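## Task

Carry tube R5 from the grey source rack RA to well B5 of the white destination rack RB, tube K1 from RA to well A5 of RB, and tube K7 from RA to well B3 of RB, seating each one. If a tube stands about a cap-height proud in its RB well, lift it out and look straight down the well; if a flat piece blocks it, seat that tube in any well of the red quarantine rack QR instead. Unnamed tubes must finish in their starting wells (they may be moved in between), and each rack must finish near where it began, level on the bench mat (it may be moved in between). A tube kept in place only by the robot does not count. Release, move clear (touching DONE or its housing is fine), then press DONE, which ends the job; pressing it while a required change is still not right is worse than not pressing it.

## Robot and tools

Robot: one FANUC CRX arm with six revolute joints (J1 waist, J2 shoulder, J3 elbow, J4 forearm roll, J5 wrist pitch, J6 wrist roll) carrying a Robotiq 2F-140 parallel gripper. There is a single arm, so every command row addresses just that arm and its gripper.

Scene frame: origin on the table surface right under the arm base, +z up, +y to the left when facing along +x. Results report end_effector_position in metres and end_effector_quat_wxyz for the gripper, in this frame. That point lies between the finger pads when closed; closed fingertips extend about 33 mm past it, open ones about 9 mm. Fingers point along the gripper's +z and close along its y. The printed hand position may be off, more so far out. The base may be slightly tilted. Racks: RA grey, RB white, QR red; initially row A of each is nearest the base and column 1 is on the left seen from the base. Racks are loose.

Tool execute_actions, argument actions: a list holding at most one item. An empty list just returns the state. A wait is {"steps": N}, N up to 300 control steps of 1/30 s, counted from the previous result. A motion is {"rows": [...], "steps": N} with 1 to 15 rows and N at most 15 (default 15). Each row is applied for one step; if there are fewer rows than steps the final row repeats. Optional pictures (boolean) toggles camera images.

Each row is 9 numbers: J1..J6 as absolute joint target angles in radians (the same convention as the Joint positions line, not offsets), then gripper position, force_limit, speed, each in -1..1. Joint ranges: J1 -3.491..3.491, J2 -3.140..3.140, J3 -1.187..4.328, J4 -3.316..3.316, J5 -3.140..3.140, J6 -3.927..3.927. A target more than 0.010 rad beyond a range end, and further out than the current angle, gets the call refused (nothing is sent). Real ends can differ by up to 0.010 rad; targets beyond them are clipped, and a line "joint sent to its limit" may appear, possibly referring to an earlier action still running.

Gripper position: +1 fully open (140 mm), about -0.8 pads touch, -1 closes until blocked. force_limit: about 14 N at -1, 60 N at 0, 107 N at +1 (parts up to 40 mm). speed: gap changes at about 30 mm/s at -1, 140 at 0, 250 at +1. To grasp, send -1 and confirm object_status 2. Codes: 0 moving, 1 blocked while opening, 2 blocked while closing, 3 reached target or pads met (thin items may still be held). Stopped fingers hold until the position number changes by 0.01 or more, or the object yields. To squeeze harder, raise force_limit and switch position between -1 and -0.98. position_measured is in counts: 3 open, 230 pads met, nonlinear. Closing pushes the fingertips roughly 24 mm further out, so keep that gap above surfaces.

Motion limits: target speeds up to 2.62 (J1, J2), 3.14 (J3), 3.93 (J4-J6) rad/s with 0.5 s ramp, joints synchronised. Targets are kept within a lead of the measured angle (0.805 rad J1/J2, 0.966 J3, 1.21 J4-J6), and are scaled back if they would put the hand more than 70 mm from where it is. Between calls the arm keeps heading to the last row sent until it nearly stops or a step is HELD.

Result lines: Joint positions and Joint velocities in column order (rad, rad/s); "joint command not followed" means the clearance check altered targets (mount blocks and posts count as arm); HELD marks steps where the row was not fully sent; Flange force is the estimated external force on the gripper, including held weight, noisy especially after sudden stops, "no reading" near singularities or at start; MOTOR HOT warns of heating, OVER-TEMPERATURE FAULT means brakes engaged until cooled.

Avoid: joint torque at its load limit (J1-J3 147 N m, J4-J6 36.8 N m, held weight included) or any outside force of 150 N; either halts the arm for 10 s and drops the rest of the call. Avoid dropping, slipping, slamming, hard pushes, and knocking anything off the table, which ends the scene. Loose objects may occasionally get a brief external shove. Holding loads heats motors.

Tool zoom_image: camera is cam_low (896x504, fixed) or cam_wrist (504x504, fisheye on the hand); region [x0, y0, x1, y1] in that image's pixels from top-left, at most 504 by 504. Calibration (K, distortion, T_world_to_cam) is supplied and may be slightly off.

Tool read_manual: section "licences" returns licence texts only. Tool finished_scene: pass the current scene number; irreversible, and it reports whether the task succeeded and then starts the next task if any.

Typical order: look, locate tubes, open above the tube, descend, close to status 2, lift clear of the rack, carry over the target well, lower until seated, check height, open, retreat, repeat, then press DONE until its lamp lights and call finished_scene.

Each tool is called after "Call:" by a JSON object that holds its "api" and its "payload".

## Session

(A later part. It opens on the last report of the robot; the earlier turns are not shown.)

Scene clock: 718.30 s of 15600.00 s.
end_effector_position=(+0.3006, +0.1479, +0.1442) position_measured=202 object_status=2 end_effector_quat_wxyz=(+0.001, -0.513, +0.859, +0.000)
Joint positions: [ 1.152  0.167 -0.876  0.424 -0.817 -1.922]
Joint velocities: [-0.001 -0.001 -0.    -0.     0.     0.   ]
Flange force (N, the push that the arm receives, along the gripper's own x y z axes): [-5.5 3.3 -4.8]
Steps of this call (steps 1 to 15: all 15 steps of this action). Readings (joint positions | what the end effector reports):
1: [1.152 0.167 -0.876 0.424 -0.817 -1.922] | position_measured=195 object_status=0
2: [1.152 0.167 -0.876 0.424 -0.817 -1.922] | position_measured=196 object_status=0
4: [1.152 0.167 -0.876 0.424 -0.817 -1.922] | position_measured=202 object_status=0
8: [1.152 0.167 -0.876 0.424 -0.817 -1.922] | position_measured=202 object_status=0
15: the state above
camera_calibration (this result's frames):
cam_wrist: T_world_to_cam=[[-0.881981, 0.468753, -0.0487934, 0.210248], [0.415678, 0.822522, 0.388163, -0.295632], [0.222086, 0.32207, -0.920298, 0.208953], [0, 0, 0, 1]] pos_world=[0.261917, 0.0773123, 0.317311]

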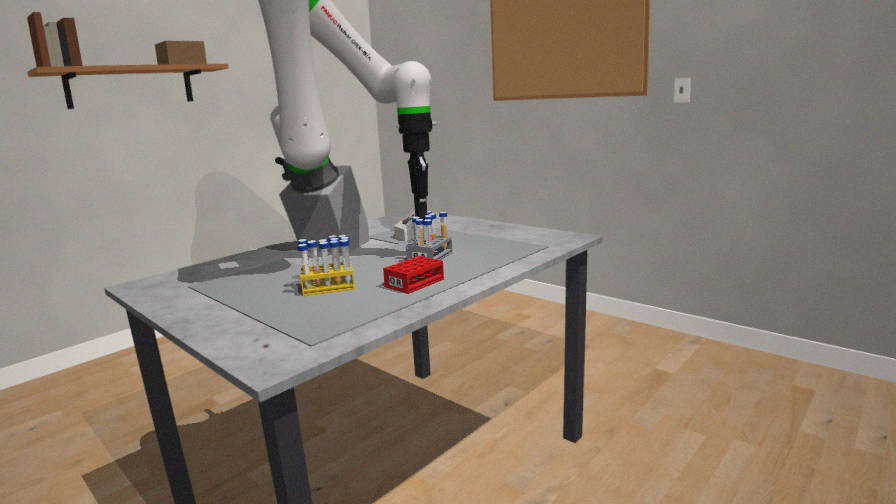

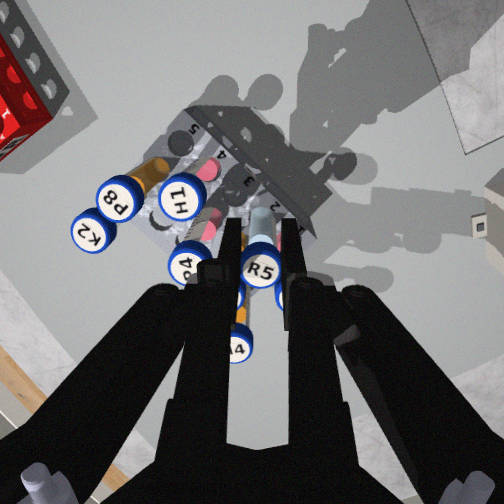

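Call:
{"api": "execute_actions", "payload": {"actions": [{"rows":[[1.173,0.131,-0.853,0.397,-0.877,-1.907,-1,0,-0.5],[1.173,0.131,-0.853,0.397,-0.877,-1.907,-1,0,-0.5],[1.173,0.131,-0.853,0.397,-0.877,-1.907,-1,0,-0.5],[1.173,0.131,-0.853,0.397,-0.877,-1.907,-1,0,-0.5],[1.194,0.096,-0.828,0.372,-0.937,-1.893,-1,0,-0.5],[1.194,0.096,-0.828,0.372,-0.937,-1.893,-1,0,-0.5],[1.194,0.096,-0.828,0.372,-0.937,-1.893,-1,0,-0.5],[1.22,0.052,-0.793,0.343,-1.017,-1.877,-1,0,-0.5]]}]}}

Call:
{"api": "execute_actions", "payload": {"actions": [{"rows":[[1.2838,-0.0466,-0.6795,0.2864,-1.234,-1.851,-1,0,-0.5]]}], "pictures": false}}

Call:
{"api": "execute_actions", "payload": {"actions": [{"rows":[[0.766,-0.227,-0.606,0.386,-1.319,-1.35,-1,0,-0.5]]}], "pictures": false}}

Call:
{"api": "execute_actions", "payload": {"actions": [{"steps":20}], "pictures": false}}

Call:
{"api": "execute_actions", "payload": {"actions": [{"rows":[[0.5845,0.0012,-0.5273,0.4322,-1.1178,-1.254,-1,0,-0.5]]}], "pictures": false}}

Call:
{"api": "execute_actions", "payload": {"actions": [{"steps":10}]}}

Scene clock: 744.43 s of 15600.00 s.
end_effector_position=(+0.3014, +0.1492, +0.2057) position_measured=202 object_status=2 end_effector_quat_wxyz=(+0.001, -0.513, +0.859, -0.001)
Joint positions: [ 1.219  0.054 -0.794  0.344 -1.014 -1.878]
Joint velocities: [ 0.018 -0.029  0.021 -0.023 -0.057  0.011]
Flange force (N, the push that the arm receives, along the gripper's own x y z axes): [-0.9 4.9 -9.6]
Steps of this call (steps 1 to 15: the robot went on to your last target; steps 16 to 90: nothing new was sent; then 22.63 s passed at rest; steps 91 to 105: all 15 steps of this action). Readings (joint positions | what the end effector reports):
91: [1.152 0.167 -0.876 0.424 -0.817 -1.922] | position_measured=202 object_status=2
92: [1.153 0.165 -0.875 0.422 -0.820 -1.921] | position_measured=202 object_status=2
94: [1.162 0.148 -0.864 0.410 -0.849 -1.914] | position_measured=202 object_status=2
98: [1.184 0.112 -0.839 0.384 -0.909 -1.899] | position_measured=202 object_status=2
105: the state above
camera_calibration (this result's frames):
cam_wrist: T_world_to_cam=[[-0.88192, 0.468583, -0.0514477, 0.213915], [0.414806, 0.823256, 0.387538, -0.320641], [0.223948, 0.320437, -0.920417, 0.264657], [0, 0, 0, 1]] pos_world=[0.26239, 0.0789268, 0.378861]

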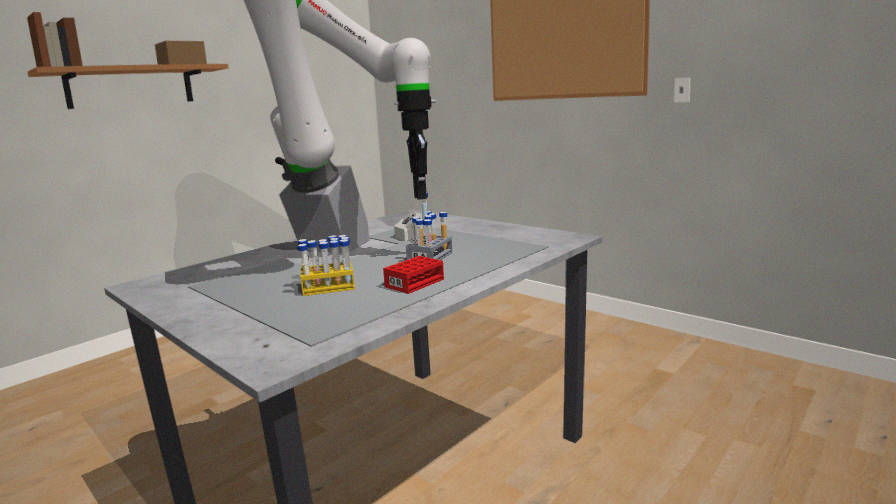

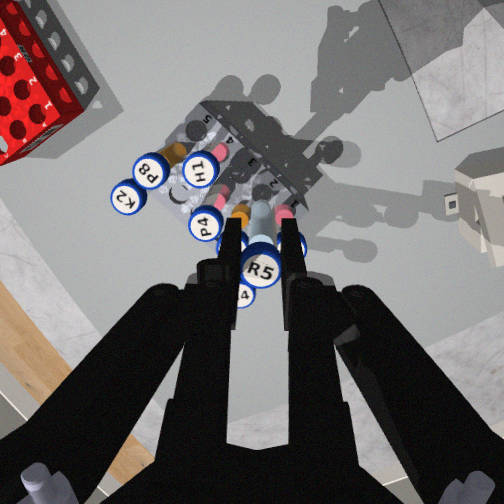

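Scene clock: 744.93 s of 15600.00 s.
end_effector_position=(+0.3001, +0.1478, +0.2795) position_measured=202 object_status=2 end_effector_quat_wxyz=(-0.001, -0.513, +0.858, -0.000)
Joint positions: [ 1.284 -0.046 -0.68   0.286 -1.234 -1.851]
Joint velocities: [ 0.001 -0.003  0.003 -0.    -0.003  0.   ]
Flange force (N, the push that the arm receives, along the gripper's own x y z axes): [-10.6 2.1 -0.2]
Steps of this call (steps 1 to 15: all 15 steps of this action). Readings (joint positions | what the end effector reports):
1: [1.220 0.053 -0.794 0.343 -1.016 -1.877] | position_measured=202 object_status=2
2: [1.221 0.051 -0.791 0.342 -1.021 -1.877] | position_measured=202 object_status=2
4: [1.231 0.035 -0.773 0.333 -1.056 -1.872] | position_measured=202 object_status=2
8: [1.271 -0.026 -0.703 0.298 -1.189 -1.856] | position_measured=202 object_status=2
15: the state above

Scene clock: 745.43 s of 15600.00 s.
end_effector_position=(+0.3754, +0.0396, +0.2938) position_measured=202 object_status=2 end_effector_quat_wxyz=(+0.001, -0.507, +0.862, +0.006)
Joint positions: [ 0.956 -0.161 -0.633  0.35  -1.288 -1.534]
Joint velocities: [-0.803 -0.279  0.114  0.153 -0.13   0.773]
Flange force (N, the push that the arm receives, along the gripper's own x y z axes): [-9.5 -0.9 -4.0]
Steps of this call (steps 1 to 15: all 15 steps of this action). Readings (joint positions | what the end effector reports):
1: [1.284 -0.047 -0.680 0.286 -1.234 -1.851] | position_measured=202 object_status=2
2: [1.281 -0.048 -0.679 0.286 -1.234 -1.848] | position_measured=202 object_status=2
4: [1.259 -0.055 -0.676 0.291 -1.238 -1.826] | position_measured=202 object_status=2
8: [1.152 -0.093 -0.661 0.312 -1.256 -1.723] | position_measured=202 object_status=2
15: the state above

Scene clock: 746.10 s of 15600.00 s.
end_effector_position=(+0.4001, -0.0405, +0.3017) position_measured=202 object_status=2 end_effector_quat_wxyz=(+0.000, -0.500, +0.866, -0.000)
Joint positions: [ 0.766 -0.227 -0.606  0.386 -1.319 -1.35 ]
Joint velocities: [-0.001  0.001  0.    -0.    -0.001  0.   ]
Flange force (N, the push that the arm receives, along the gripper's own x y z axes): [-6.1 -0.5 -1.6]
Steps of this call (steps 1 to 20: the robot went on to your last target). Readings (joint positions | what the end effector reports):
1: [0.929 -0.170 -0.629 0.355 -1.292 -1.507] | position_measured=202 object_status=2
2: [0.902 -0.180 -0.625 0.360 -1.297 -1.481] | position_measured=202 object_status=2
4: [0.849 -0.198 -0.618 0.370 -1.305 -1.430] | position_measured=202 object_status=2
8: [0.777 -0.223 -0.608 0.384 -1.317 -1.361] | position_measured=202 object_status=2
20: the state above

Scene clock: 746.60 s of 15600.00 s.
end_effector_position=(+0.4697, -0.0432, +0.2396) position_measured=202 object_status=2 end_effector_quat_wxyz=(-0.000, -0.500, +0.866, -0.000)
Joint positions: [ 0.585  0.    -0.528  0.432 -1.119 -1.254]
Joint velocities: [-0.009  0.012  0.006  0.004  0.014  0.006]
Flange force (N, the push that the arm receives, along the gripper's own x y z axes): [-11.4 -6.6 3.8]
Steps of this call (steps 1 to 15: all 15 steps of this action). Readings (joint positions | what the end effector reports):
1: [0.766 -0.227 -0.606 0.386 -1.319 -1.350] | position_measured=202 object_status=2
2: [0.764 -0.224 -0.605 0.387 -1.317 -1.349] | position_measured=202 object_status=2
4: [0.746 -0.202 -0.597 0.391 -1.296 -1.339] | position_measured=202 object_status=2
8: [0.662 -0.096 -0.561 0.413 -1.202 -1.295] | position_measured=202 object_status=2
15: the state above

Scene clock: 746.93 s of 15600.00 s.
end_effector_position=(+0.4699, -0.0431, +0.2394) position_measured=202 object_status=2 end_effector_quat_wxyz=(-0.000, -0.500, +0.866, +0.000)
Joint positions: [ 0.585  0.001 -0.527  0.432 -1.118 -1.254]
Joint velocities: [-0.    -0.     0.    -0.    -0.    -0.001]
Flange force (N, the push that the arm receives, along the gripper's own x y z axes): [-6.5 -0.7 0.1]
Steps of this call (steps 1 to 10: the robot went on to your last target). Readings (joint positions | what the end effector reports):
1: [0.585 0.001 -0.527 0.432 -1.118 -1.254] | position_measured=202 object_status=2
2: [0.585 0.001 -0.527 0.432 -1.118 -1.254] | position_measured=202 object_status=2
4: [0.585 0.001 -0.527 0.432 -1.118 -1.254] | position_measured=202 object_status=2
8: [0.585 0.001 -0.527 0.432 -1.118 -1.254] | position_measured=202 object_status=2
10: the state above
camera_calibration (this result's frames):
cam_wrist: T_world_to_cam=[[-0.867593, 0.494922, -0.0483288, 0.448005], [0.440591, 0.810119, 0.386766, -0.257734], [0.230571, 0.314262, -0.920911, 0.316225], [0, 0, 0, 1]] pos_world=[0.429329, -0.11231, 0.412549]

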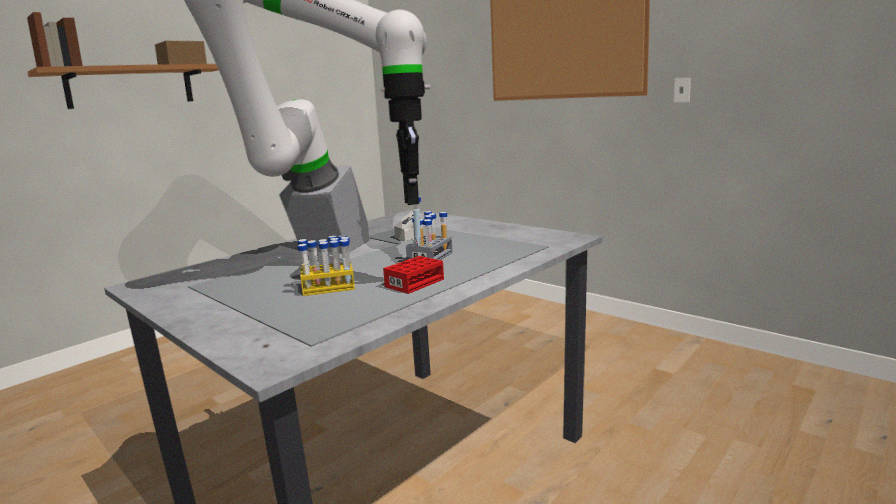

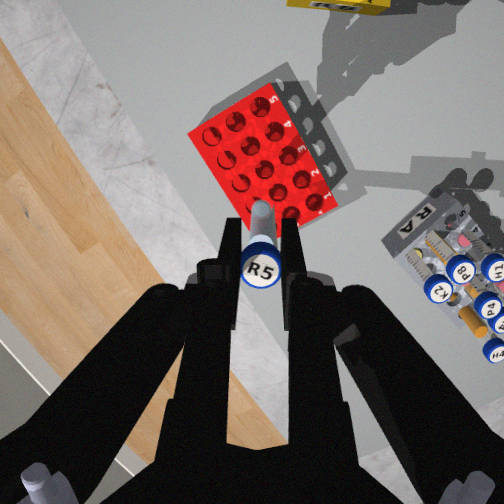

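Call:
{"api": "execute_actions", "payload": {"actions": [{"rows":[[0.5137,0.0092,-0.6086,0.4624,-1.011,-1.243,-1,0,-0.5]]}]}}

Call:
{"api": "zoom_image", "payload": {"camera": "cam_wrist", "region": [180,120,360,300]}}

Call:
{"api": "zoom_image", "payload": {"camera": "cam_low", "region": [360,190,470,300]}}

Scene clock: 772.57 s of 15600.00 s.
end_effector_position=(+0.4590, -0.0625, +0.1995) position_measured=202 object_status=2 end_effector_quat_wxyz=(+0.000, -0.497, +0.868, +0.000)
Joint positions: [ 0.514  0.009 -0.609  0.462 -1.011 -1.243]
Joint velocities: [-0.002 -0.    -0.001  0.     0.001  0.   ]
Flange force (N, the push that the arm receives, along the gripper's own x y z axes): [-5.6 -0.7 3.2]
Steps of this call (steps 1 to 15: the robot went on to your last target; steps 16 to 90: nothing new was sent; then 22.13 s passed at rest; steps 91 to 105: all 15 steps of this action). Readings (joint positions | what the end effector reports):
91: [0.584 0.001 -0.527 0.432 -1.118 -1.254] | position_measured=202 object_status=2
92: [0.582 0.001 -0.530 0.434 -1.113 -1.254] | position_measured=202 object_status=2
94: [0.560 0.004 -0.555 0.443 -1.080 -1.250] | position_measured=202 object_status=2
98: [0.516 0.009 -0.606 0.461 -1.015 -1.243] | position_measured=202 object_status=2
105: the state above
camera_calibration (this result's frames):
cam_wrist: T_world_to_cam=[[-0.864513, 0.500251, -0.0486393, 0.445228], [0.445341, 0.807275, 0.387269, -0.224262], [0.232997, 0.313138, -0.920683, 0.286877], [0, 0, 0, 1]] pos_world=[0.417937, -0.131517, 0.372628]

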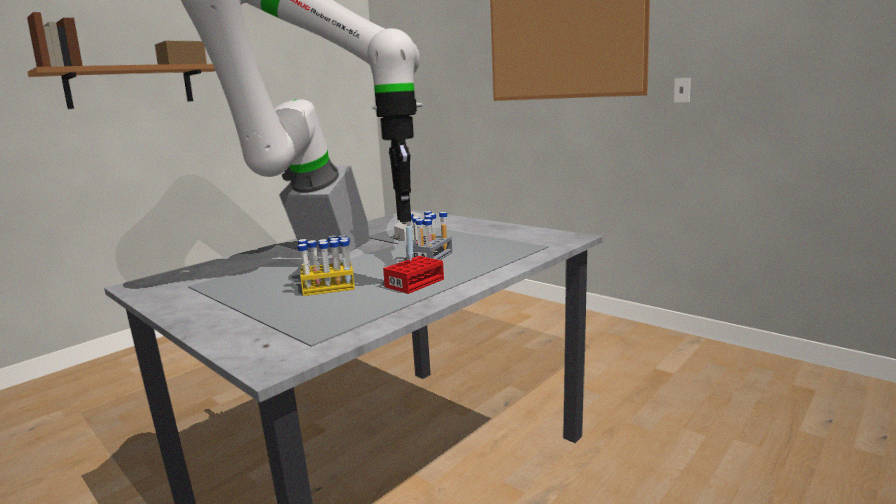

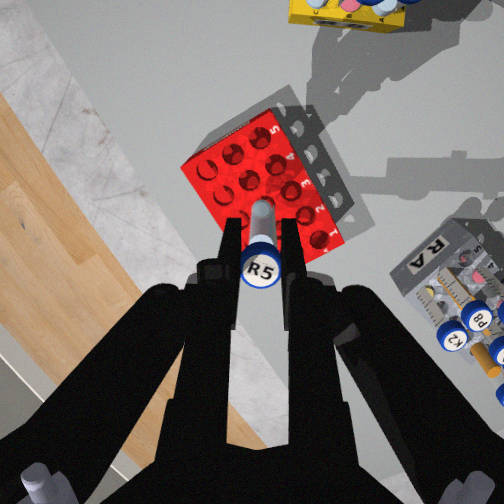

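Region (180, 120, 360, 300) of cam_wrist's 504x504 image, scaled by 2.800, with more detail than that image has.

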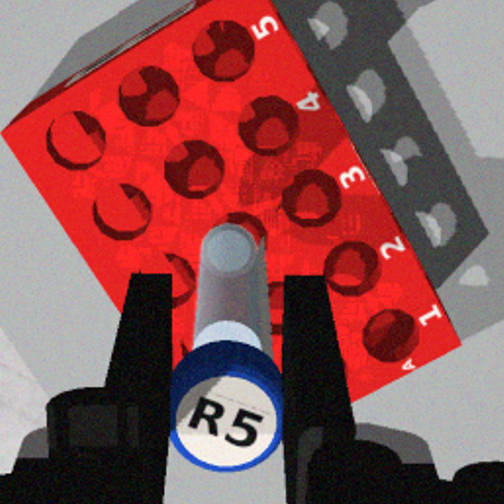

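Region (360, 190, 470, 300) of cam_low's 896x504 image, scaled by 4.582, with more detail than that image has.

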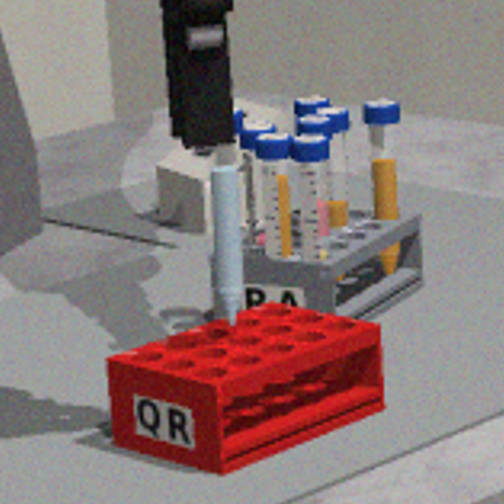

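Call:
{"api": "execute_actions", "payload": {"actions": [{"rows":[[0.5,0.025,-0.627,0.475,-0.974,-1.252,-1,0,-0.5],[0.5,0.025,-0.627,0.475,-0.974,-1.252,-1,0,-0.5],[0.5,0.025,-0.627,0.475,-0.974,-1.252,-1,0,-0.5],[0.5,0.025,-0.627,0.475,-0.974,-1.252,-1,0,-0.5],[0.5,0.025,-0.627,0.475,-0.974,-1.252,-1,0,-0.5],[0.5,0.025,-0.627,0.475,-0.974,-1.252,-1,0,-0.5],[0.4845,0.047,-0.641,0.489,-0.936,-1.261,-1,0,-0.5]]}]}}

Call:
{"api": "execute_actions", "payload": {"actions": [{"rows":[[0.469,0.069,-0.655,0.505,-0.899,-1.271,-1,0,-0.5],[0.469,0.069,-0.655,0.505,-0.899,-1.271,-1,0,-0.5],[0.469,0.069,-0.655,0.505,-0.899,-1.271,-1,0,-0.5],[0.469,0.069,-0.655,0.505,-0.899,-1.271,-1,0,-0.5],[0.469,0.069,-0.655,0.505,-0.899,-1.271,-1,0,-0.5],[0.457,0.088,-0.666,0.518,-0.868,-1.28,-1,0,-0.5]]}]}}

Scene clock: 792.87 s of 15600.00 s.
end_effector_position=(+0.4587, -0.0625, +0.1733) position_measured=202 object_status=2 end_effector_quat_wxyz=(+0.001, -0.495, +0.869, -0.000)
Joint positions: [ 0.485  0.047 -0.641  0.489 -0.937 -1.261]
Joint velocities: [-0.004  0.008 -0.004  0.004  0.011 -0.001]
Flange force (N, the push that the arm receives, along the gripper's own x y z axes): [-10.0 -6.0 2.7]
Steps of this call (steps 1 to 15: the robot went on to your last target; steps 16 to 90: nothing new was sent; then 16.80 s passed at rest; steps 91 to 105: all 15 steps of this action). Readings (joint positions | what the end effector reports):
91: [0.514 0.009 -0.609 0.462 -1.011 -1.243] | position_measured=202 object_status=2
92: [0.512 0.011 -0.610 0.464 -1.007 -1.243] | position_measured=202 object_status=2
94: [0.505 0.020 -0.621 0.470 -0.987 -1.249] | position_measured=202 object_status=2
98: [0.499 0.027 -0.628 0.476 -0.971 -1.253] | position_measured=202 object_status=2
105: the state above
camera_calibration (this result's frames):
cam_wrist: T_world_to_cam=[[-0.862646, 0.503326, -0.0500415, 0.443288], [0.447396, 0.805437, 0.388727, -0.215289], [0.235962, 0.312945, -0.919993, 0.261347], [0, 0, 0, 1]] pos_world=[0.417052, -0.131504, 0.346309]

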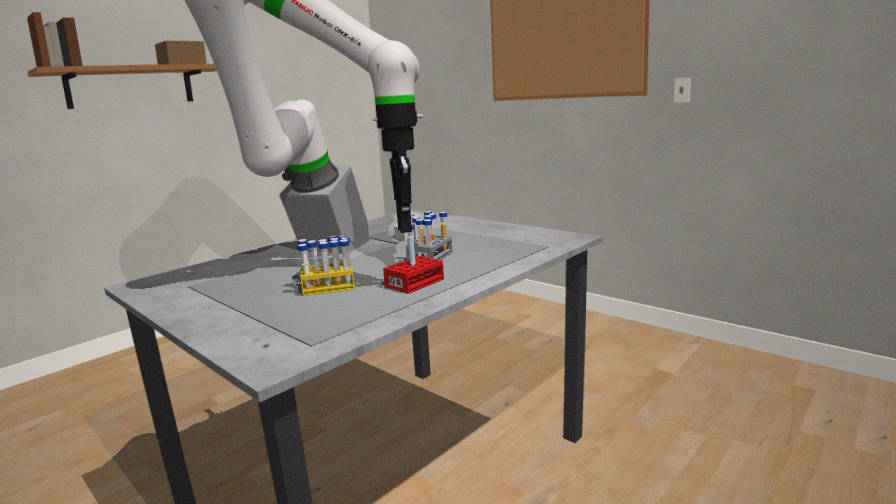

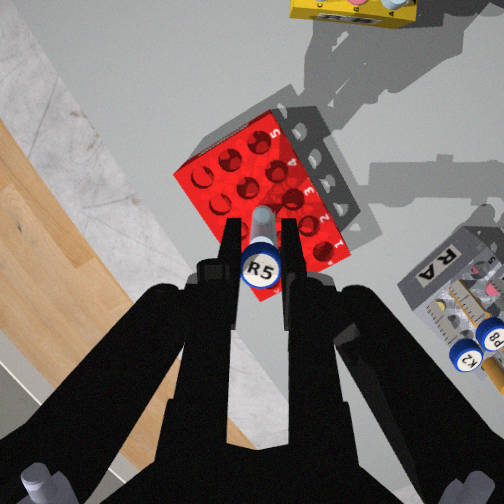

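Scene clock: 793.37 s of 15600.00 s.
end_effector_position=(+0.4586, -0.0622, +0.1488) position_measured=202 object_status=2 end_effector_quat_wxyz=(+0.001, -0.495, +0.869, -0.000)
Joint positions: [ 0.457  0.088 -0.666  0.518 -0.868 -1.28 ]
Joint velocities: [-0.002  0.003 -0.002  0.002  0.005 -0.001]
Flange force (N, the push that the arm receives, along the gripper's own x y z axes): [-3.4 3.3 -1.9]
Steps of this call (steps 1 to 15: all 15 steps of this action). Readings (joint positions | what the end effector reports):
1: [0.485 0.047 -0.641 0.489 -0.936 -1.261] | position_measured=202 object_status=2
2: [0.483 0.049 -0.642 0.491 -0.932 -1.262] | position_measured=202 object_status=2
4: [0.474 0.061 -0.650 0.499 -0.912 -1.268] | position_measured=202 object_status=2
8: [0.464 0.076 -0.659 0.510 -0.887 -1.275] | position_measured=202 object_status=2
15: the state above
camera_calibration (this result's frames):
cam_wrist: T_world_to_cam=[[-0.86188, 0.504631, -0.050102, 0.441572], [0.448547, 0.804705, 0.388917, -0.20656], [0.236577, 0.312727, -0.919909, 0.23841], [0, 0, 0, 1]] pos_world=[0.416832, -0.131168, 0.321774]

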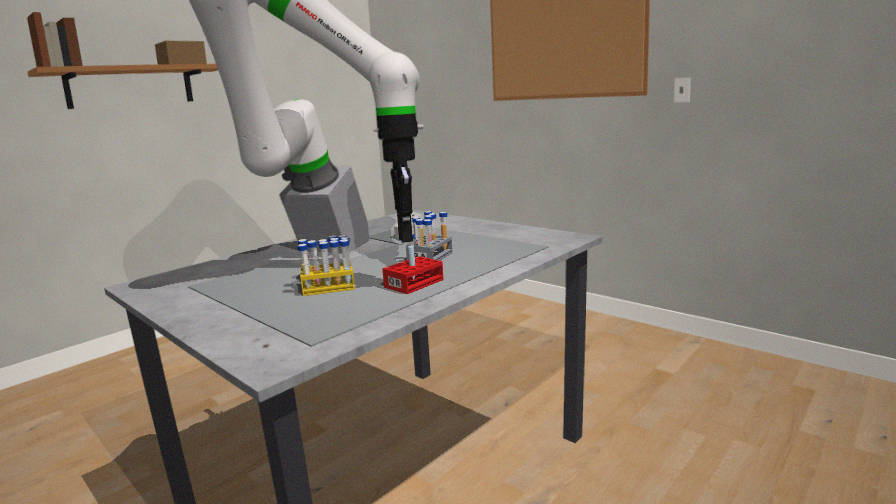

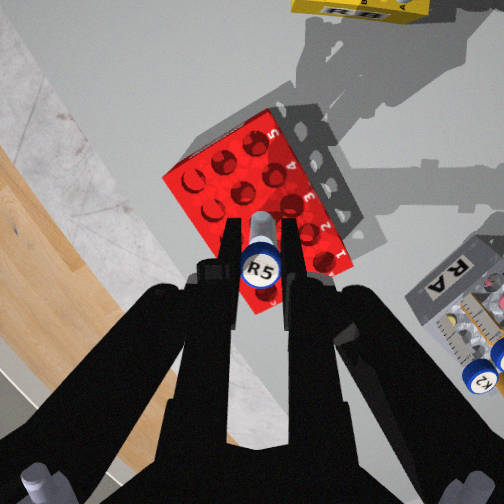

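Release, lift, go to A4.

Call:
{"api": "execute_actions", "payload": {"actions": [{"rows":[[0.457,0.088,-0.666,0.518,-0.868,-1.28,-0.48,0,-0.5],[0.457,0.088,-0.666,0.518,-0.868,-1.28,-0.48,0,-0.5],[0.457,0.088,-0.666,0.518,-0.868,-1.28,-0.48,0,-0.5],[0.457,0.088,-0.666,0.518,-0.868,-1.28,-0.48,0,-0.5],[0.457,0.088,-0.666,0.518,-0.868,-1.28,-0.48,0,-0.5],[0.457,0.088,-0.666,0.518,-0.868,-1.28,-0.48,0,-0.5],[0.5137,0.0092,-0.6086,0.4624,-1.011,-1.243,-0.48,0,-0.5]]}], "pictures": false}}

Call:
{"api": "execute_actions", "payload": {"actions": [{"steps":8}]}}

Call:
{"api": "execute_actions", "payload": {"actions": [{"rows":[[1.1096,-0.0555,-0.8479,0.3666,-1.039,-1.77,-0.48,0,-0.5]]}], "pictures": false}}

Call:
{"api": "execute_actions", "payload": {"actions": [{"steps":25}], "pictures": false}}

Call:
{"api": "execute_actions", "payload": {"actions": [{"rows":[[1.0725,0.0005,-0.888,0.406,-0.9405,-1.791,-0.48,0,-0.5]]}]}}

Call:
{"api": "zoom_image", "payload": {"camera": "cam_low", "region": [360,190,470,300]}}

Scene clock: 809.37 s of 15600.00 s.
end_effector_position=(+0.4592, -0.0625, +0.1981) position_measured=190 object_status=3 end_effector_quat_wxyz=(+0.000, -0.497, +0.868, -0.000)
Joint positions: [ 0.512  0.011 -0.61   0.464 -1.007 -1.244]
Joint velocities: [ 0.055 -0.071  0.051 -0.054 -0.132  0.034]
Flange force (N, the push that the arm receives, along the gripper's own x y z axes): [-2.2 7.2 -18.8]
Steps of this call (steps 1 to 15: the robot went on to your last target; steps 16 to 90: nothing new was sent; then 12.50 s passed at rest; steps 91 to 105: all 15 steps of this action). Readings (joint positions | what the end effector reports):
91: [0.457 0.088 -0.666 0.518 -0.868 -1.280] | position_measured=202 object_status=0
92: [0.457 0.088 -0.666 0.518 -0.868 -1.280] | position_measured=202 object_status=0
94: [0.457 0.088 -0.666 0.518 -0.868 -1.280] | position_measured=192 object_status=0
98: [0.458 0.086 -0.665 0.517 -0.872 -1.279] | position_measured=190 object_status=0
105: the state above

Scene clock: 809.63 s of 15600.00 s.
end_effector_position=(+0.4590, -0.0625, +0.1994) position_measured=190 object_status=3 end_effector_quat_wxyz=(+0.000, -0.497, +0.868, +0.000)
Joint positions: [ 0.514  0.009 -0.609  0.462 -1.011 -1.243]
Joint velocities: [ 0.001  0.001  0.    -0.001 -0.     0.   ]
Flange force (N, the push that the arm receives, along the gripper's own x y z axes): [-7.6 -1.1 0.8]
Steps of this call (steps 1 to 8: the robot went on to your last target). Readings (joint positions | what the end effector reports):
1: [0.513 0.010 -0.609 0.463 -1.009 -1.243] | position_measured=190 object_status=3
2: [0.513 0.010 -0.609 0.463 -1.010 -1.243] | position_measured=190 object_status=3
4: [0.514 0.009 -0.609 0.462 -1.011 -1.243] | position_measured=190 object_status=3
8: the state above
camera_calibration (this result's frames):
cam_wrist: T_world_to_cam=[[-0.864496, 0.500286, -0.0485809, 0.445188], [0.445408, 0.807268, 0.387209, -0.224205], [0.232933, 0.313102, -0.920711, 0.28687], [0, 0, 0, 1]] pos_world=[0.417904, -0.131548, 0.372566]

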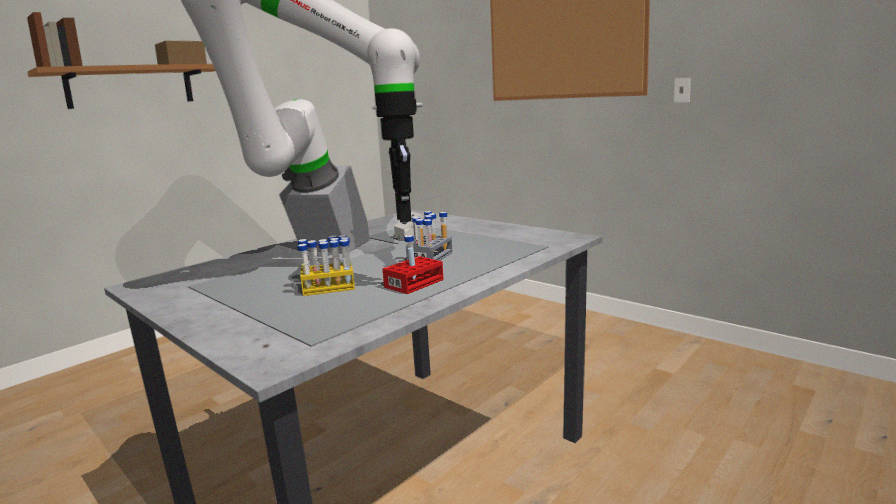

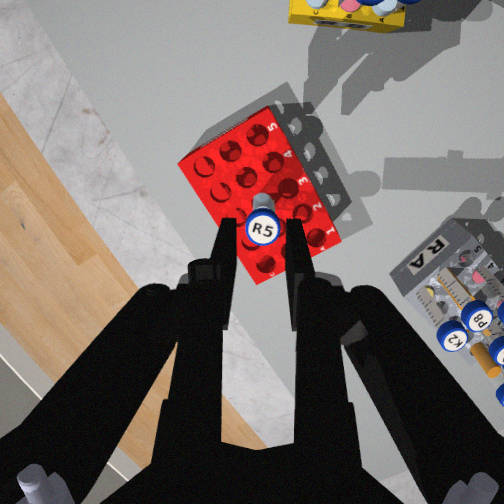

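Scene clock: 810.13 s of 15600.00 s.
end_effector_position=(+0.3814, +0.0478, +0.2053) position_measured=190 object_status=3 end_effector_quat_wxyz=(+0.001, -0.507, +0.862, +0.008)
Joint positions: [ 0.855 -0.028 -0.746  0.407 -1.027 -1.546]
Joint velocities: [ 0.93  -0.103 -0.372 -0.149 -0.044 -0.818]
Flange force (N, the push that the arm receives, along the gripper's own x y z axes): [-8.2 1.4 -0.9]
Steps of this call (steps 1 to 15: all 15 steps of this action). Readings (joint positions | what the end effector reports):
1: [0.514 0.009 -0.609 0.462 -1.011 -1.243] | position_measured=190 object_status=3
2: [0.517 0.009 -0.610 0.462 -1.011 -1.246] | position_measured=190 object_status=3
4: [0.539 0.006 -0.619 0.458 -1.012 -1.266] | position_measured=190 object_status=3
8: [0.645 -0.005 -0.662 0.441 -1.017 -1.360] | position_measured=190 object_status=3
15: the state above

Scene clock: 810.97 s of 15600.00 s.
end_effector_position=(+0.3147, +0.0949, +0.2044) position_measured=190 object_status=3 end_effector_quat_wxyz=(+0.000, -0.513, +0.858, +0.000)
Joint positions: [ 1.11  -0.056 -0.848  0.367 -1.039 -1.77 ]
Joint velocities: [-0.    -0.001  0.     0.     0.     0.   ]
Flange force (N, the push that the arm receives, along the gripper's own x y z axes): [-6.6 2.8 0.3]
Steps of this call (steps 1 to 25: the robot went on to your last target). Readings (joint positions | what the end effector reports):
1: [0.887 -0.031 -0.759 0.402 -1.029 -1.574] | position_measured=190 object_status=3
2: [0.919 -0.035 -0.772 0.397 -1.030 -1.602] | position_measured=190 object_status=3
4: [0.985 -0.042 -0.798 0.387 -1.033 -1.660] | position_measured=190 object_status=3
8: [1.084 -0.053 -0.838 0.371 -1.038 -1.747] | position_measured=190 object_status=3
25: the state above

Scene clock: 811.47 s of 15600.00 s.
end_effector_position=(+0.3163, +0.0951, +0.1750) position_measured=190 object_status=3 end_effector_quat_wxyz=(+0.001, -0.512, +0.859, -0.001)
Joint positions: [ 1.073  0.    -0.888  0.406 -0.941 -1.791]
Joint velocities: [-0.001  0.003  0.     0.001  0.001 -0.   ]
Flange force (N, the push that the arm receives, along the gripper's own x y z axes): [-6.0 4.3 1.1]
Steps of this call (steps 1 to 15: all 15 steps of this action). Readings (joint positions | what the end effector reports):
1: [1.110 -0.055 -0.848 0.367 -1.039 -1.770] | position_measured=190 object_status=3
2: [1.109 -0.053 -0.849 0.368 -1.035 -1.771] | position_measured=190 object_status=3
4: [1.097 -0.035 -0.863 0.381 -1.002 -1.778] | position_measured=190 object_status=3
8: [1.074 -0.001 -0.887 0.404 -0.944 -1.790] | position_measured=190 object_status=3
15: the state above
camera_calibration (this result's frames):
cam_wrist: T_world_to_cam=[[-0.880968, 0.470449, -0.0507205, 0.250242], [0.416565, 0.821943, 0.388436, -0.270923], [0.224429, 0.321071, -0.920079, 0.250099], [0, 0, 0, 1]] pos_world=[0.277183, 0.0246576, 0.348039]

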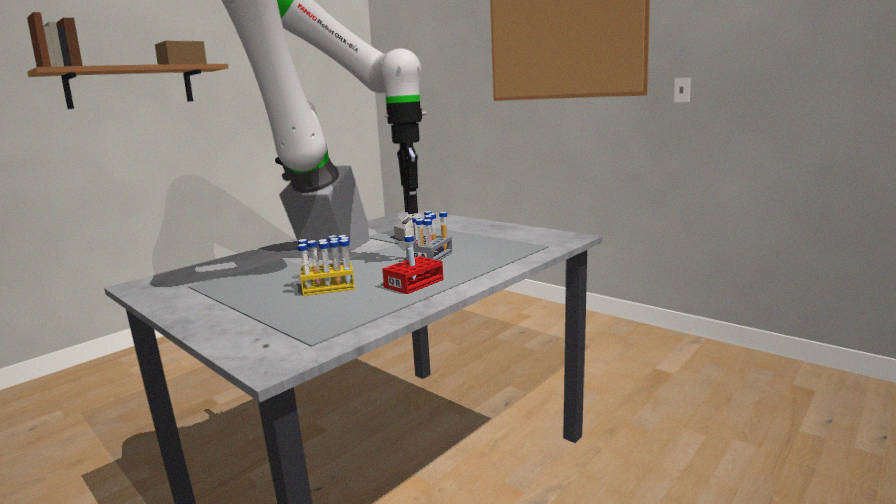

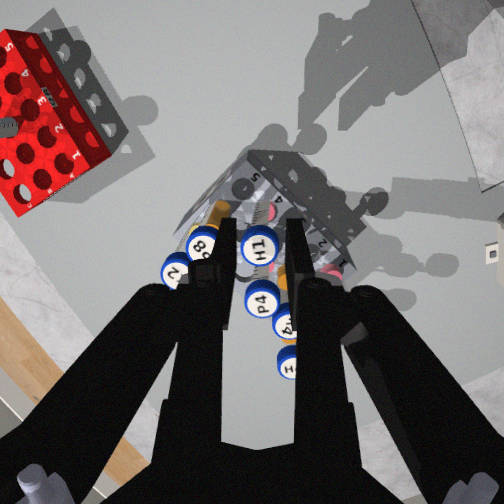

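Region (360, 190, 470, 300) of cam_low's 896x504 image, scaled by 4.582, with more detail than that image has.

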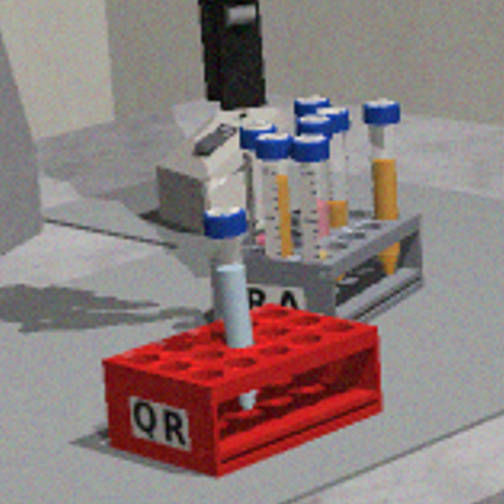

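Call:
{"api": "execute_actions", "payload": {"actions": [{"rows":[[1.05,0.03,-0.907,0.428,-0.891,-1.8,-0.48,0,-0.5],[1.05,0.03,-0.907,0.428,-0.891,-1.8,-0.48,0,-0.5],[1.05,0.03,-0.907,0.428,-0.891,-1.8,-0.48,0,-0.5],[1.05,0.03,-0.907,0.428,-0.891,-1.8,-0.48,0,-0.5],[1.05,0.03,-0.907,0.428,-0.891,-1.8,-0.48,0,-0.5],[1.031,0.0608,-0.9258,0.451,-0.842,-1.811,-0.48,0,-0.5]]}], "pictures": false}}

Call:
{"api": "execute_actions", "payload": {"actions": [{"rows":[[1.031,0.0608,-0.9258,0.451,-0.842,-1.811,-1,0,-0.5]]}]}}

Call:
{"api": "execute_actions", "payload": {"actions": [{"rows":[[1.05,0.03,-0.907,0.428,-0.891,-1.8,-1,0,-0.5],[1.05,0.03,-0.907,0.428,-0.891,-1.8,-1,0,-0.5],[1.05,0.03,-0.907,0.428,-0.891,-1.8,-1,0,-0.5],[1.0725,0.0005,-0.888,0.406,-0.9405,-1.791,-1,0,-0.5],[1.0725,0.0005,-0.888,0.406,-0.9405,-1.791,-1,0,-0.5],[1.0725,0.0005,-0.888,0.406,-0.9405,-1.791,-1,0,-0.5],[1.107,-0.057,-0.846,0.3666,-1.042,-1.77,-1,0,-0.5]]}], "pictures": false}}

Call:
{"api": "execute_actions", "payload": {"actions": [{"rows":[[1.165,-0.018,-0.829,0.352,-1.035,-1.82,-1,0,-0.5]]}]}}

Call:
{"api": "zoom_image", "payload": {"camera": "cam_wrist", "region": [180,120,360,300]}}

Scene clock: 833.70 s of 15600.00 s.
end_effector_position=(+0.3157, +0.0937, +0.1456) position_measured=190 object_status=3 end_effector_quat_wxyz=(-0.000, -0.512, +0.859, +0.000)
Joint positions: [ 1.031  0.06  -0.926  0.451 -0.842 -1.811]
Joint velocities: [-0.003  0.006 -0.003  0.003  0.008 -0.002]
Flange force (N, the push that the arm receives, along the gripper's own x y z axes): [-8.5 4.1 3.7]
Steps of this call (steps 1 to 15: the robot went on to your last target; steps 16 to 90: nothing new was sent; then 18.73 s passed at rest; steps 91 to 105: all 15 steps of this action). Readings (joint positions | what the end effector reports):
91: [1.072 0.001 -0.888 0.406 -0.940 -1.791] | position_measured=190 object_status=3
92: [1.071 0.003 -0.889 0.408 -0.937 -1.792] | position_measured=190 object_status=3
94: [1.059 0.018 -0.899 0.419 -0.911 -1.796] | position_measured=190 object_status=3
98: [1.044 0.040 -0.913 0.435 -0.876 -1.803] | position_measured=190 object_status=3
105: the state above

Scene clock: 834.20 s of 15600.00 s.
end_effector_position=(+0.3157, +0.0936, +0.1454) position_measured=203 object_status=2 end_effector_quat_wxyz=(-0.000, -0.512, +0.859, +0.000)
Joint positions: [ 1.031  0.061 -0.926  0.451 -0.842 -1.811]
Joint velocities: [ 0.     0.001  0.001 -0.     0.     0.   ]
Flange force (N, the push that the arm receives, along the gripper's own x y z axes): [-6.4 3.7 -6.8]
Steps of this call (steps 1 to 15: all 15 steps of this action). Readings (joint positions | what the end effector reports):
1: [1.031 0.061 -0.926 0.451 -0.842 -1.811] | position_measured=190 object_status=0
2: [1.031 0.061 -0.926 0.451 -0.842 -1.811] | position_measured=191 object_status=0
4: [1.031 0.061 -0.926 0.451 -0.842 -1.811] | position_measured=200 object_status=0
8: [1.031 0.061 -0.926 0.451 -0.842 -1.811] | position_measured=203 object_status=0
15: the state above
camera_calibration (this result's frames):
cam_wrist: T_world_to_cam=[[-0.881828, 0.46908, -0.0484063, 0.248939], [0.416368, 0.82268, 0.387086, -0.257804], [0.221397, 0.321189, -0.920772, 0.224538], [0, 0, 0, 1]] pos_world=[0.277151, 0.0231984, 0.318591]

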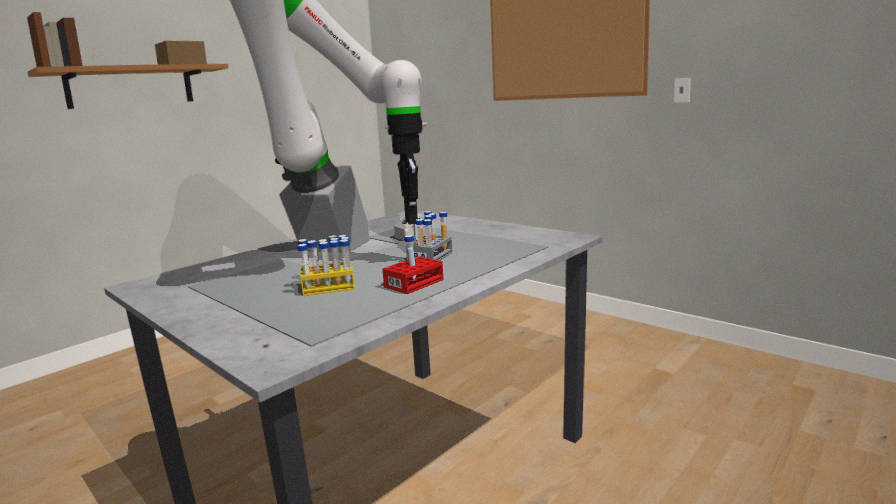

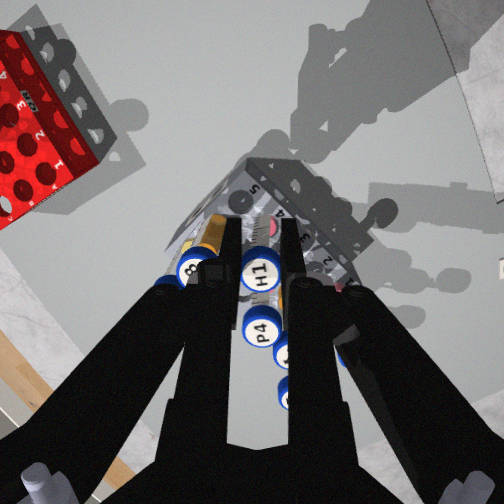

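Scene clock: 834.70 s of 15600.00 s.
end_effector_position=(+0.3155, +0.0941, +0.2046) position_measured=203 object_status=2 end_effector_quat_wxyz=(+0.000, -0.512, +0.859, +0.000)
Joint positions: [ 1.106 -0.056 -0.847  0.367 -1.04  -1.77 ]
Joint velocities: [ 0.011 -0.016  0.011 -0.015 -0.036  0.006]
Flange force (N, the push that the arm receives, along the gripper's own x y z axes): [-2.9 2.2 -4.3]
Steps of this call (steps 1 to 15: all 15 steps of this action). Readings (joint positions | what the end effector reports):
1: [1.031 0.061 -0.926 0.451 -0.842 -1.811] | position_measured=203 object_status=2
2: [1.032 0.059 -0.925 0.450 -0.845 -1.811] | position_measured=203 object_status=2
4: [1.041 0.043 -0.915 0.438 -0.870 -1.805] | position_measured=203 object_status=2
8: [1.069 0.005 -0.891 0.409 -0.933 -1.792] | position_measured=203 object_status=2
15: the state above

Scene clock: 835.20 s of 15600.00 s.
end_effector_position=(+0.3070, +0.1176, +0.2067) position_measured=203 object_status=2 end_effector_quat_wxyz=(+0.000, -0.513, +0.858, +0.000)
Joint positions: [ 1.165 -0.018 -0.829  0.352 -1.035 -1.82 ]
Joint velocities: [ 0.002  0.     0.001 -0.     0.    -0.001]
Flange force (N, the push that the arm receives, along the gripper's own x y z axes): [-6.5 2.4 0.6]
Steps of this call (steps 1 to 15: all 15 steps of this action). Readings (joint positions | what the end effector reports):
1: [1.107 -0.056 -0.846 0.367 -1.041 -1.770] | position_measured=203 object_status=2
2: [1.110 -0.055 -0.845 0.366 -1.041 -1.772] | position_measured=203 object_status=2
4: [1.131 -0.041 -0.839 0.360 -1.038 -1.790] | position_measured=203 object_status=2
8: [1.163 -0.019 -0.830 0.352 -1.035 -1.818] | position_measured=203 object_status=2
15: the state above
camera_calibration (this result's frames):
cam_wrist: T_world_to_cam=[[-0.882469, 0.467886, -0.0482774, 0.23332], [0.415088, 0.822919, 0.387952, -0.297419], [0.221246, 0.322316, -0.920414, 0.275073], [0, 0, 0, 1]] pos_world=[0.268494, 0.0469239, 0.37983]

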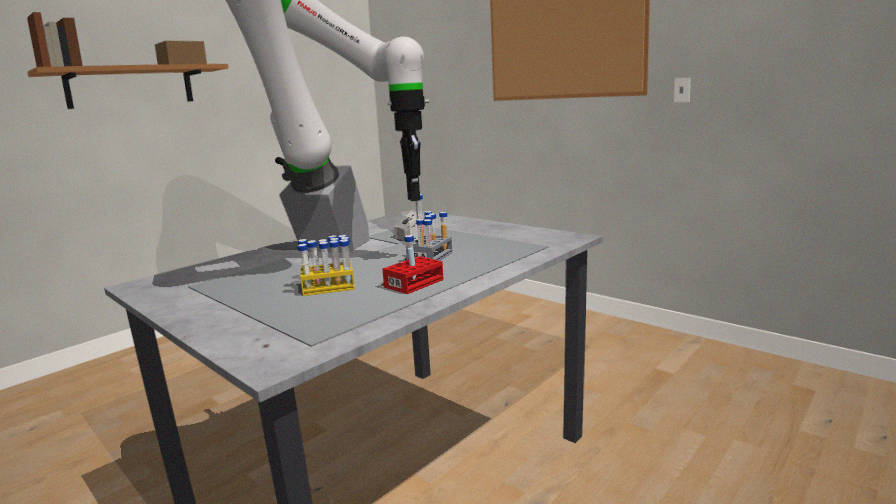

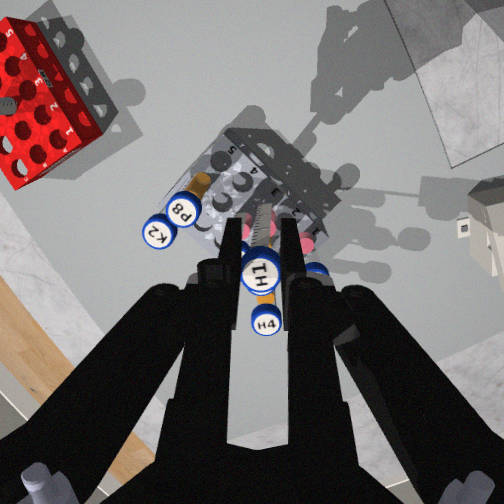

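Region (180, 120, 360, 300) of cam_wrist's 504x504 image, scaled by 2.800, with more detail than that image has.

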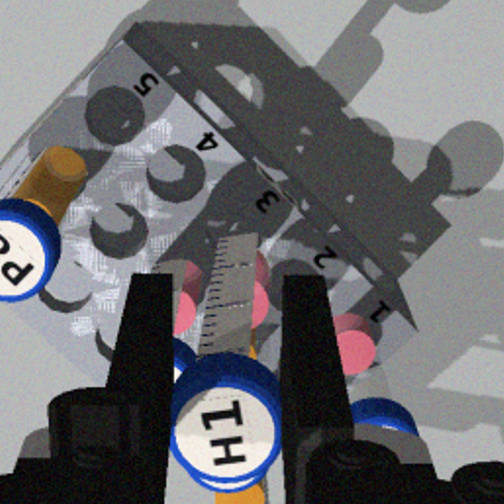

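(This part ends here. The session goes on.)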